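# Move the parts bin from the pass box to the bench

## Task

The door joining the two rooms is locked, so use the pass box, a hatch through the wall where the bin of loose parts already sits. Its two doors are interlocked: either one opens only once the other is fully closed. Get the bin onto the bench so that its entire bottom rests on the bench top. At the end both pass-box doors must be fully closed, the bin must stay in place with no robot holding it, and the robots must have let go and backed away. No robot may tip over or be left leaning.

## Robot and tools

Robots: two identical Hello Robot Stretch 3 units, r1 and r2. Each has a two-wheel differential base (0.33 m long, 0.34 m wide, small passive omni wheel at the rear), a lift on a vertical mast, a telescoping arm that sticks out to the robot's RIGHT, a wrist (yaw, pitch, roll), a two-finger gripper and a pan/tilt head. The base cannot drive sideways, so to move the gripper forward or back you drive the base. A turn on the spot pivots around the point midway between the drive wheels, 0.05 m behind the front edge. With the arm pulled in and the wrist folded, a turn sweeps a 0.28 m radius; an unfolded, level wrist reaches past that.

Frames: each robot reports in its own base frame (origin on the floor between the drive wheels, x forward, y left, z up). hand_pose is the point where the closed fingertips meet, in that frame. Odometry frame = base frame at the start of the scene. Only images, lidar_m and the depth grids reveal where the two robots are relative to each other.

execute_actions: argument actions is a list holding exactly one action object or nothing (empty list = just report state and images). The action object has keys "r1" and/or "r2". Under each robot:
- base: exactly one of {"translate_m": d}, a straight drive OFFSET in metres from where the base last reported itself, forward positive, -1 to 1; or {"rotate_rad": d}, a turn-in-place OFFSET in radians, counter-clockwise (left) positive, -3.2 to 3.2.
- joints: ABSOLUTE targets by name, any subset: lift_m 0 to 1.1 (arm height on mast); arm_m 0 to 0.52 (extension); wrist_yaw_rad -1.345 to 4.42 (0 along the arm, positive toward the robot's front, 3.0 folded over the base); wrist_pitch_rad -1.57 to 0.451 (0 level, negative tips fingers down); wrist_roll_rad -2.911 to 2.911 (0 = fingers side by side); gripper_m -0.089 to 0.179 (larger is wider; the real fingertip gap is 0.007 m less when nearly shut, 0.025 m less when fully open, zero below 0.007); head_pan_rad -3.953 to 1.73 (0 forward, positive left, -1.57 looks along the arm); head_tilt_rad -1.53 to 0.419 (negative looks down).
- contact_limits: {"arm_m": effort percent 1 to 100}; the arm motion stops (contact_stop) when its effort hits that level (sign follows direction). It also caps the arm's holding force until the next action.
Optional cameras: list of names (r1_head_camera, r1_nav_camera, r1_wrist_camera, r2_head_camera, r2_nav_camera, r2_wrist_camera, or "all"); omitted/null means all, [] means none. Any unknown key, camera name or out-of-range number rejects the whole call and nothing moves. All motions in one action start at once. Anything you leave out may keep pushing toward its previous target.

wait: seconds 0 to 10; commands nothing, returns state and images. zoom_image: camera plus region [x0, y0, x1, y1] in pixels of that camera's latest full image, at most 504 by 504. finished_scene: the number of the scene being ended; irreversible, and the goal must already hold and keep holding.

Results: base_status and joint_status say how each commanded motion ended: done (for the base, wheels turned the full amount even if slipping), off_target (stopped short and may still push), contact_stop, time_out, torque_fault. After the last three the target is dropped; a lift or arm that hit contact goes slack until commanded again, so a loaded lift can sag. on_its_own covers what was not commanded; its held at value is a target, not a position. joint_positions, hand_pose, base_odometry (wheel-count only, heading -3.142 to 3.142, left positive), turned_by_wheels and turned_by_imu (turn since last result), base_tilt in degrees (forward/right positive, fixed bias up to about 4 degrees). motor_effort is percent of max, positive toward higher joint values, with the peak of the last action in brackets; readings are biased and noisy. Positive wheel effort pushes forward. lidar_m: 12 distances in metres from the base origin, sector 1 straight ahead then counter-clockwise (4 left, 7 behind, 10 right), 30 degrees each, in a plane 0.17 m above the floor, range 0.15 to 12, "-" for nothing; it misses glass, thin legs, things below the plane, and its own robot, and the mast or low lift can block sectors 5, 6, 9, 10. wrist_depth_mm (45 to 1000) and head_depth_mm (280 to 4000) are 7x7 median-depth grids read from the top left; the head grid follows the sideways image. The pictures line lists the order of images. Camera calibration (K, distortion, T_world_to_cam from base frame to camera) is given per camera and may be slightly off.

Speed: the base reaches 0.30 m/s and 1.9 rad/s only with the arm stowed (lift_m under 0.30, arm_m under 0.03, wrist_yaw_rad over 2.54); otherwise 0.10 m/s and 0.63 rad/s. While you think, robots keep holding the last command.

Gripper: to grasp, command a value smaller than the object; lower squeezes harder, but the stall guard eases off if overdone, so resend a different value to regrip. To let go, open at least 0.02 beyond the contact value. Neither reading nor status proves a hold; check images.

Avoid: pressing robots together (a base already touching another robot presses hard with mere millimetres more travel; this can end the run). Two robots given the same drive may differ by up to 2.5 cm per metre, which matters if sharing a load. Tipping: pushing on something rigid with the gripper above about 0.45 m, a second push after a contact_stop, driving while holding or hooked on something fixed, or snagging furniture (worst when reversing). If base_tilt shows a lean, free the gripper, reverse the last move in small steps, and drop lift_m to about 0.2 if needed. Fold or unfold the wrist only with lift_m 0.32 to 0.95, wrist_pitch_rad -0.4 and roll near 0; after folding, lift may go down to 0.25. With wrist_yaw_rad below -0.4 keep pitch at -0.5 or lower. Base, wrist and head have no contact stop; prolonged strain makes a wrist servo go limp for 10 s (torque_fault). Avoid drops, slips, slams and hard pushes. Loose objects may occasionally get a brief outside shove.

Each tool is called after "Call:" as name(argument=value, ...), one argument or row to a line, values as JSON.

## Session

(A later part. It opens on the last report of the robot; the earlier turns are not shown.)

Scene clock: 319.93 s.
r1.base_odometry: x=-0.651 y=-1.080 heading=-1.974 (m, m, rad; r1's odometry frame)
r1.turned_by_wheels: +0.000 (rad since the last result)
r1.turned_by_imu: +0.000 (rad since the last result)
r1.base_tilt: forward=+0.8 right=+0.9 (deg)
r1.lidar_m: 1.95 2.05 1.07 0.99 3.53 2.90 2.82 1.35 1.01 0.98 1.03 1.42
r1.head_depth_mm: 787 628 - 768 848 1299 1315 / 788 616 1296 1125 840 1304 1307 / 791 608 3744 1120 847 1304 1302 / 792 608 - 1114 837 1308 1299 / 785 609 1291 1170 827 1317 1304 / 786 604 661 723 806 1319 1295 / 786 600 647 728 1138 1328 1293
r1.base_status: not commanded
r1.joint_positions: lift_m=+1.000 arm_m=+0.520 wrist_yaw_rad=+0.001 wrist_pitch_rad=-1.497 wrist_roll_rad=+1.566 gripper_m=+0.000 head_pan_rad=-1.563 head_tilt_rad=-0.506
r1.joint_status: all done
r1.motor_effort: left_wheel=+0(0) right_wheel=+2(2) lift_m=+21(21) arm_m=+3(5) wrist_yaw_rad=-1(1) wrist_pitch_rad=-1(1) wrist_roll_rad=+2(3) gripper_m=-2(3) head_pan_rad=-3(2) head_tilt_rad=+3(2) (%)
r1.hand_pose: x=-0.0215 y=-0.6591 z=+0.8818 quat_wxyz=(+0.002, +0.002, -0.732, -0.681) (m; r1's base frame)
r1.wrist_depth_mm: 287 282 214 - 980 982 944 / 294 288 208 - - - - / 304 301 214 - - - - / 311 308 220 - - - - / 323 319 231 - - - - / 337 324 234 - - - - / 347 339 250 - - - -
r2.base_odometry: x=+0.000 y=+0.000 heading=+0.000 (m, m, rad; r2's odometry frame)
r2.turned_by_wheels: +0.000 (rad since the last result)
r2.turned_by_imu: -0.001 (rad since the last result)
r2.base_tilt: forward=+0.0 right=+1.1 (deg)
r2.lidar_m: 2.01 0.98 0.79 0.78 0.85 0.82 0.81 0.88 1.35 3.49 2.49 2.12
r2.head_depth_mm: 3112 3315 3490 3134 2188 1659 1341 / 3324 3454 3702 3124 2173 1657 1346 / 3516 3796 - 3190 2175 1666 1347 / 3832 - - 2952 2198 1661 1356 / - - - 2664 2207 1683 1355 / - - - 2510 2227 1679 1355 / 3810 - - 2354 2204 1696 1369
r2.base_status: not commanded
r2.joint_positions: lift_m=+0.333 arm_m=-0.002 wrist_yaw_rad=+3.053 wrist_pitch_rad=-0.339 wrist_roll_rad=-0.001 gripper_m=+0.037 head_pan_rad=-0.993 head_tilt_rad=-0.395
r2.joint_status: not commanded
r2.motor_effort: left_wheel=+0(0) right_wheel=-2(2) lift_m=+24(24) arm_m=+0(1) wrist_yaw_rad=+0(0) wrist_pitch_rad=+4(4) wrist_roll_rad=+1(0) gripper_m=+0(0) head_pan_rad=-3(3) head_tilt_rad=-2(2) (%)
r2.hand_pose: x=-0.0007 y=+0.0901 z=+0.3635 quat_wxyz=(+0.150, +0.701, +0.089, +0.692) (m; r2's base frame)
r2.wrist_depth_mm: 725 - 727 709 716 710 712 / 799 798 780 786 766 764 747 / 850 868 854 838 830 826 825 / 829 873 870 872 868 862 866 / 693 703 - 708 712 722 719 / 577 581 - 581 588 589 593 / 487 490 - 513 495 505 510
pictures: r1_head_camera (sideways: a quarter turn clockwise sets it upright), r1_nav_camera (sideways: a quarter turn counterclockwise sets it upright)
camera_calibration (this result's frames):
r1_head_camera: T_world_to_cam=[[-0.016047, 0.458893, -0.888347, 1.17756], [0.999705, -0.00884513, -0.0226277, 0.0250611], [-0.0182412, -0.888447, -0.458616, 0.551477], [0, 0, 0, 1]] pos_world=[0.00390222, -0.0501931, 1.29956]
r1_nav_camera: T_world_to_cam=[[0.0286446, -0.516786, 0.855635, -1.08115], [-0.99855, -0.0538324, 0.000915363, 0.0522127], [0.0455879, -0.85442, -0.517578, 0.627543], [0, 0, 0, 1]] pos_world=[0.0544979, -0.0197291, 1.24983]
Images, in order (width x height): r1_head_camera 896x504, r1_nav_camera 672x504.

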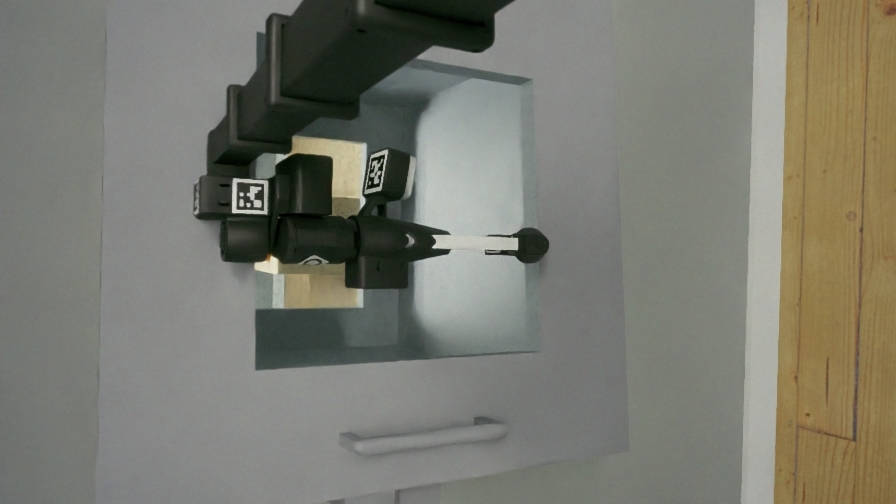

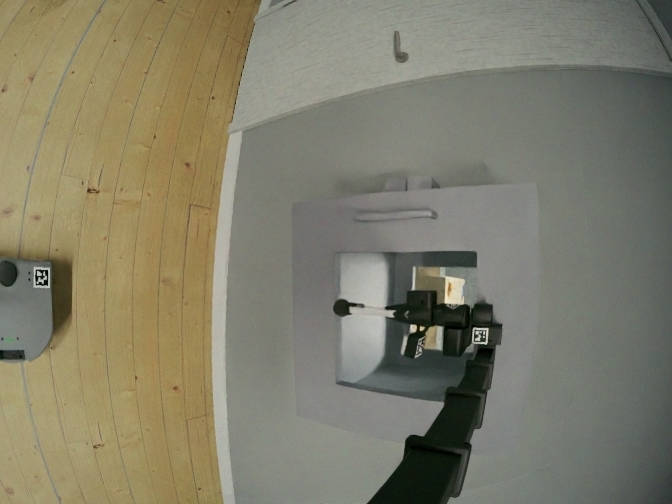

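Call:
execute_actions(
  actions=[
    {"r1":{"joints":{"wrist_pitch_rad":-1.0,"head_pan_rad":-1.2,"head_tilt_rad":-0.3}}},
  ],
  cameras=["r1_head_camera","r1_nav_camera"],
)

Scene clock: 326.00 s.
r1.base_odometry: x=-0.651 y=-1.080 heading=-1.974 (m, m, rad; r1's odometry frame)
r1.turned_by_wheels: +0.000 (rad since the last result)
r1.turned_by_imu: +0.000 (rad since the last result)
r1.base_tilt: forward=+0.8 right=+0.9 (deg)
r1.lidar_m: 1.95 2.05 1.07 0.99 3.51 2.90 2.82 1.35 1.01 0.98 1.03 1.42
r1.head_depth_mm: 798 833 651 2914 1156 767 1078 / 828 864 675 1254 1119 796 1132 / 856 901 702 737 775 830 1188 / 888 932 986 1015 825 1173 1248 / 924 970 1028 1093 1157 1235 1316 / 963 1016 1070 1139 1215 1304 1387 / 995 1043 1104 1171 1254 1350 1429
r1.base_status: not commanded
r1.joint_positions: lift_m=+1.000 arm_m=+0.520 wrist_yaw_rad=+0.001 wrist_pitch_rad=-1.182 wrist_roll_rad=+1.566 gripper_m=+0.000 head_pan_rad=-1.207 head_tilt_rad=-0.310
r1.joint_status: wrist_pitch_rad off_target (ended at -1.182, target -1.000); the others done
r1.on_its_own: wrist_pitch_rad is at rest, and its effort (+55) is outside its rest range (-20 to +32)
r1.motor_effort: left_wheel=+1(2) right_wheel=-1(1) lift_m=+23(23) arm_m=+6(6) wrist_yaw_rad=-2(1) wrist_pitch_rad=+55(55) wrist_roll_rad=+2(3) gripper_m=-11(12) head_pan_rad=+1(20) head_tilt_rad=+4(16) (%)
r1.hand_pose: x=-0.0215 y=-0.7391 z=+0.8927 quat_wxyz=(+0.002, +0.001, -0.830, -0.558) (m; r1's base frame)
r1.wrist_depth_mm: 422 366 321 208 951 870 811 / 434 379 330 215 982 909 837 / 456 394 344 223 - 936 863 / 481 409 355 232 - 949 861 / 503 426 370 330 - - 897 / 505 446 388 - - - 922 / 420 419 400 256 - - 933
r2.base_odometry: x=+0.000 y=+0.000 heading=+0.000 (m, m, rad; r2's odometry frame)
r2.turned_by_wheels: +0.000 (rad since the last result)
r2.turned_by_imu: -0.002 (rad since the last result)
r2.base_tilt: forward=-0.1 right=+1.0 (deg)
r2.lidar_m: 2.01 0.98 0.79 0.78 0.85 0.82 0.81 0.88 1.35 3.50 2.49 2.12
r2.head_depth_mm: 3091 3277 3486 3171 2176 1652 1341 / 3322 3520 3772 3128 2195 1658 1342 / 3555 3834 - 3142 2189 1682 1344 / 3927 - - 2936 2197 1676 1346 / - - - 2664 2210 1673 1351 / - - - 2544 2212 1687 1356 / 3782 - - 2335 2233 1683 1354
r2.base_status: not commanded
r2.joint_positions: lift_m=+0.333 arm_m=-0.002 wrist_yaw_rad=+3.053 wrist_pitch_rad=-0.339 wrist_roll_rad=-0.001 gripper_m=+0.037 head_pan_rad=-0.993 head_tilt_rad=-0.395
r2.joint_status: not commanded
r2.motor_effort: left_wheel=+0(0) right_wheel=-1(1) lift_m=+24(24) arm_m=+1(1) wrist_yaw_rad=+0(0) wrist_pitch_rad=+4(4) wrist_roll_rad=+0(1) gripper_m=-1(0) head_pan_rad=-3(3) head_tilt_rad=-2(2) (%)
r2.hand_pose: x=-0.0007 y=+0.0901 z=+0.3635 quat_wxyz=(+0.150, +0.701, +0.089, +0.692) (m; r2's base frame)
r2.wrist_depth_mm: 743 - 726 719 716 708 709 / 795 804 784 778 772 760 767 / 845 861 857 840 832 835 821 / 835 870 878 882 864 859 847 / 694 695 - 710 714 721 712 / 572 569 - 577 591 593 598 / 491 497 - 515 498 499 507
pictures: r1_head_camera (sideways: a quarter turn clockwise sets it upright), r1_nav_camera (sideways: a quarter turn counterclockwise sets it upright)
camera_calibration (this result's frames):
r1_head_camera: T_world_to_cam=[[-0.110339, 0.254729, -0.960697, 1.27256], [0.941574, 0.336272, -0.0189805, 0.0206727], [0.31822, -0.906661, -0.27695, 0.31301], [0, 0, 0, 1]] pos_world=[0.0213425, -0.0473157, 1.30963]
r1_nav_camera: T_world_to_cam=[[0.144192, -0.309517, 0.939898, -1.19179], [-0.917572, -0.397447, 0.00988427, 0.0400409], [0.3705, -0.863849, -0.341313, 0.396193], [0, 0, 0, 1]] pos_world=[0.0617977, -0.0107141, 1.25499]
Images, in order (width x height): r1_head_camera 896x504, r1_nav_camera 672x504.

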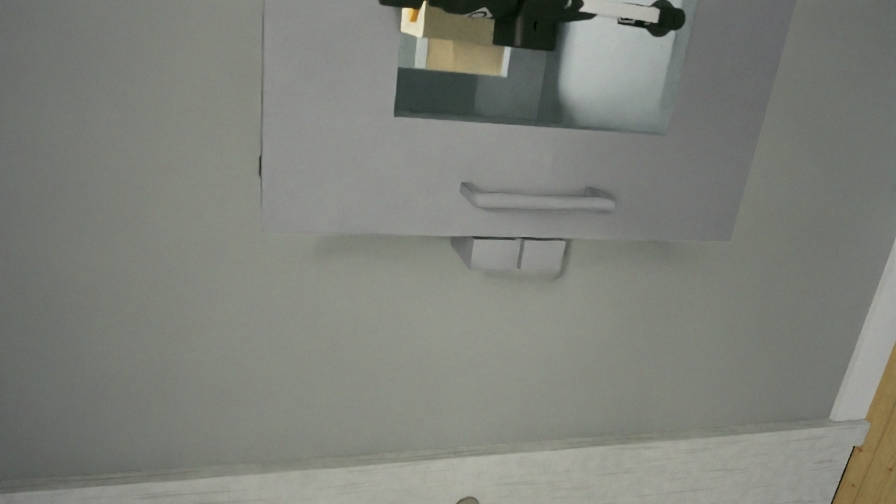

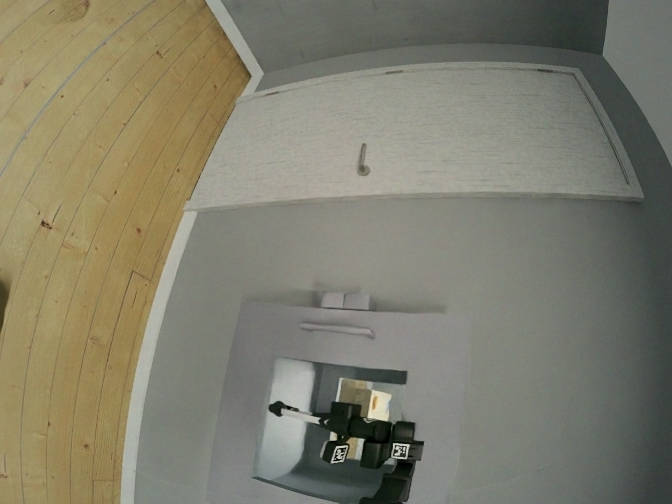

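Call:
execute_actions(
  actions=[
    {"r1":{"joints":{"wrist_pitch_rad":-1.5,"arm_m":0.02}}},
  ],
  cameras=["r1_head_camera","r2_nav_camera"],
)

Call:
finished_scene(
  scene=1,
)

Scene clock: 334.33 s.
r1.base_odometry: x=-0.651 y=-1.080 heading=-1.974 (m, m, rad; r1's odometry frame)
r1.turned_by_wheels: +0.000 (rad since the last result)
r1.turned_by_imu: -0.001 (rad since the last result)
r1.base_tilt: forward=+0.8 right=+0.9 (deg)
r1.lidar_m: 1.95 2.04 1.07 0.99 3.53 2.90 2.81 1.35 1.01 0.98 1.03 1.42
r1.head_depth_mm: 798 831 649 2871 1186 769 1077 / 825 866 675 1256 1118 797 1125 / 854 896 701 734 774 828 1187 / 887 933 980 1015 826 1170 1250 / 924 973 1024 1083 1158 1228 1322 / 961 1013 1074 1135 1215 1302 1387 / 995 1045 1102 1174 1252 1341 1422
r1.base_status: not commanded
r1.joint_positions: lift_m=+1.000 arm_m=+0.020 wrist_yaw_rad=+0.001 wrist_pitch_rad=-1.494 wrist_roll_rad=+1.566 gripper_m=+0.000 head_pan_rad=-1.207 head_tilt_rad=-0.310
r1.joint_status: all done
r1.motor_effort: left_wheel=+1(1) right_wheel=+1(1) lift_m=+22(22) arm_m=-4(4) wrist_yaw_rad=-1(1) wrist_pitch_rad=-2(54) wrist_roll_rad=+3(2) gripper_m=-3(11) head_pan_rad=+3(2) head_tilt_rad=+3(4) (%)
r1.hand_pose: x=-0.0215 y=-0.1605 z=+0.8817 quat_wxyz=(+0.002, +0.002, -0.733, -0.680) (m; r1's base frame)
r1.wrist_depth_mm: 957 - - 988 970 946 930 / 965 - - - - 960 983 / 964 - - - - - - / 982 - - - - - - / 965 - - - - - - / 975 - - - - - - / 961 - - - - - -
r2.base_odometry: x=+0.000 y=+0.000 heading=+0.000 (m, m, rad; r2's odometry frame)
r2.turned_by_wheels: +0.000 (rad since the last result)
r2.turned_by_imu: -0.002 (rad since the last result)
r2.base_tilt: forward=+0.0 right=+1.0 (deg)
r2.lidar_m: 2.01 0.98 0.78 0.78 0.85 0.82 0.81 0.88 1.35 3.51 2.49 2.12
r2.head_depth_mm: 3072 3281 3437 3165 2164 1661 1350 / 3316 3520 3748 3170 2188 1657 1346 / 3564 3774 - 3174 2163 1661 1346 / 3827 - - 2944 2191 1677 1343 / - - - 2675 2214 1681 1355 / - - - 2537 2191 1680 1353 / 3768 - - 2336 2239 1683 1360
r2.base_status: not commanded
r2.joint_positions: lift_m=+0.333 arm_m=-0.002 wrist_yaw_rad=+3.053 wrist_pitch_rad=-0.339 wrist_roll_rad=-0.001 gripper_m=+0.037 head_pan_rad=-0.993 head_tilt_rad=-0.395
r2.joint_status: not commanded
r2.motor_effort: left_wheel=+0(0) right_wheel=-1(1) lift_m=+24(24) arm_m=+0(1) wrist_yaw_rad=+0(0) wrist_pitch_rad=+5(4) wrist_roll_rad=+1(1) gripper_m=+0(0) head_pan_rad=-3(2) head_tilt_rad=-2(2) (%)
r2.hand_pose: x=-0.0007 y=+0.0901 z=+0.3635 quat_wxyz=(+0.150, +0.701, +0.089, +0.692) (m; r2's base frame)
r2.wrist_depth_mm: 735 - 728 710 711 714 705 / 786 801 784 783 778 770 750 / 848 856 839 851 837 831 812 / 845 877 875 869 868 849 851 / 694 695 - 711 710 711 719 / 574 576 - 590 593 594 597 / 492 496 - 513 494 507 512
pictures: r1_head_camera (sideways: a quarter turn clockwise sets it upright), r2_nav_camera (sideways: a quarter turn counterclockwise sets it upright)
camera_calibration (this result's frames):
r1_head_camera: T_world_to_cam=[[-0.110338, 0.254593, -0.960733, 1.27261], [0.941518, 0.336428, -0.0189778, 0.0206695], [0.318386, -0.906641, -0.276825, 0.312846], [0, 0, 0, 1]] pos_world=[0.0213501, -0.0473122, 1.30963]
r2_nav_camera: T_world_to_cam=[[0.152738, -0.337612, 0.928811, -1.16519], [-0.867085, -0.496712, -0.0379615, 0.0999455], [0.474168, -0.79956, -0.368605, 0.437632], [0, 0, 0, 1]] pos_world=[0.0571189, 0.0061753, 1.24735]
Images, in order (width x height): r1_head_camera 896x504, r2_nav_camera 672x504.

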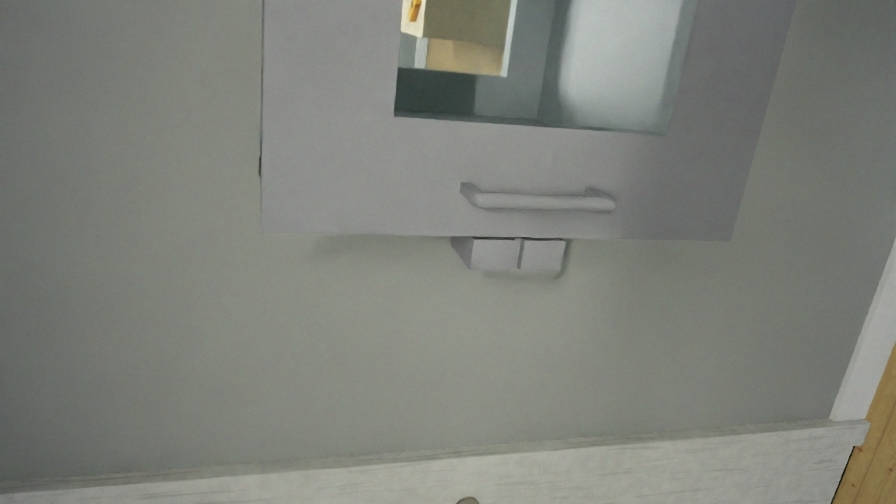

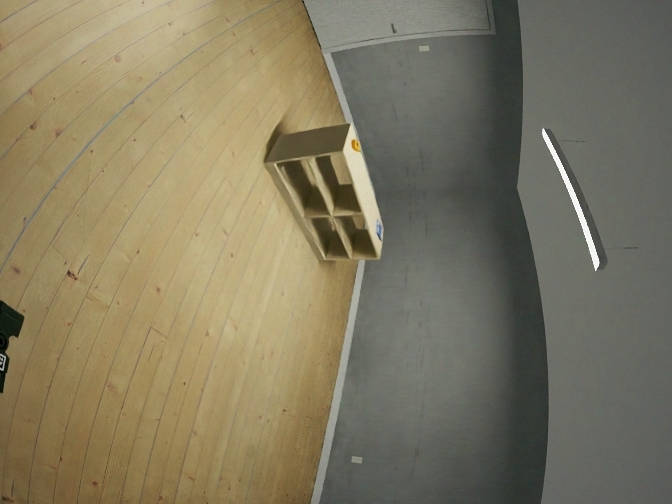

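The scene is finished: the task was done.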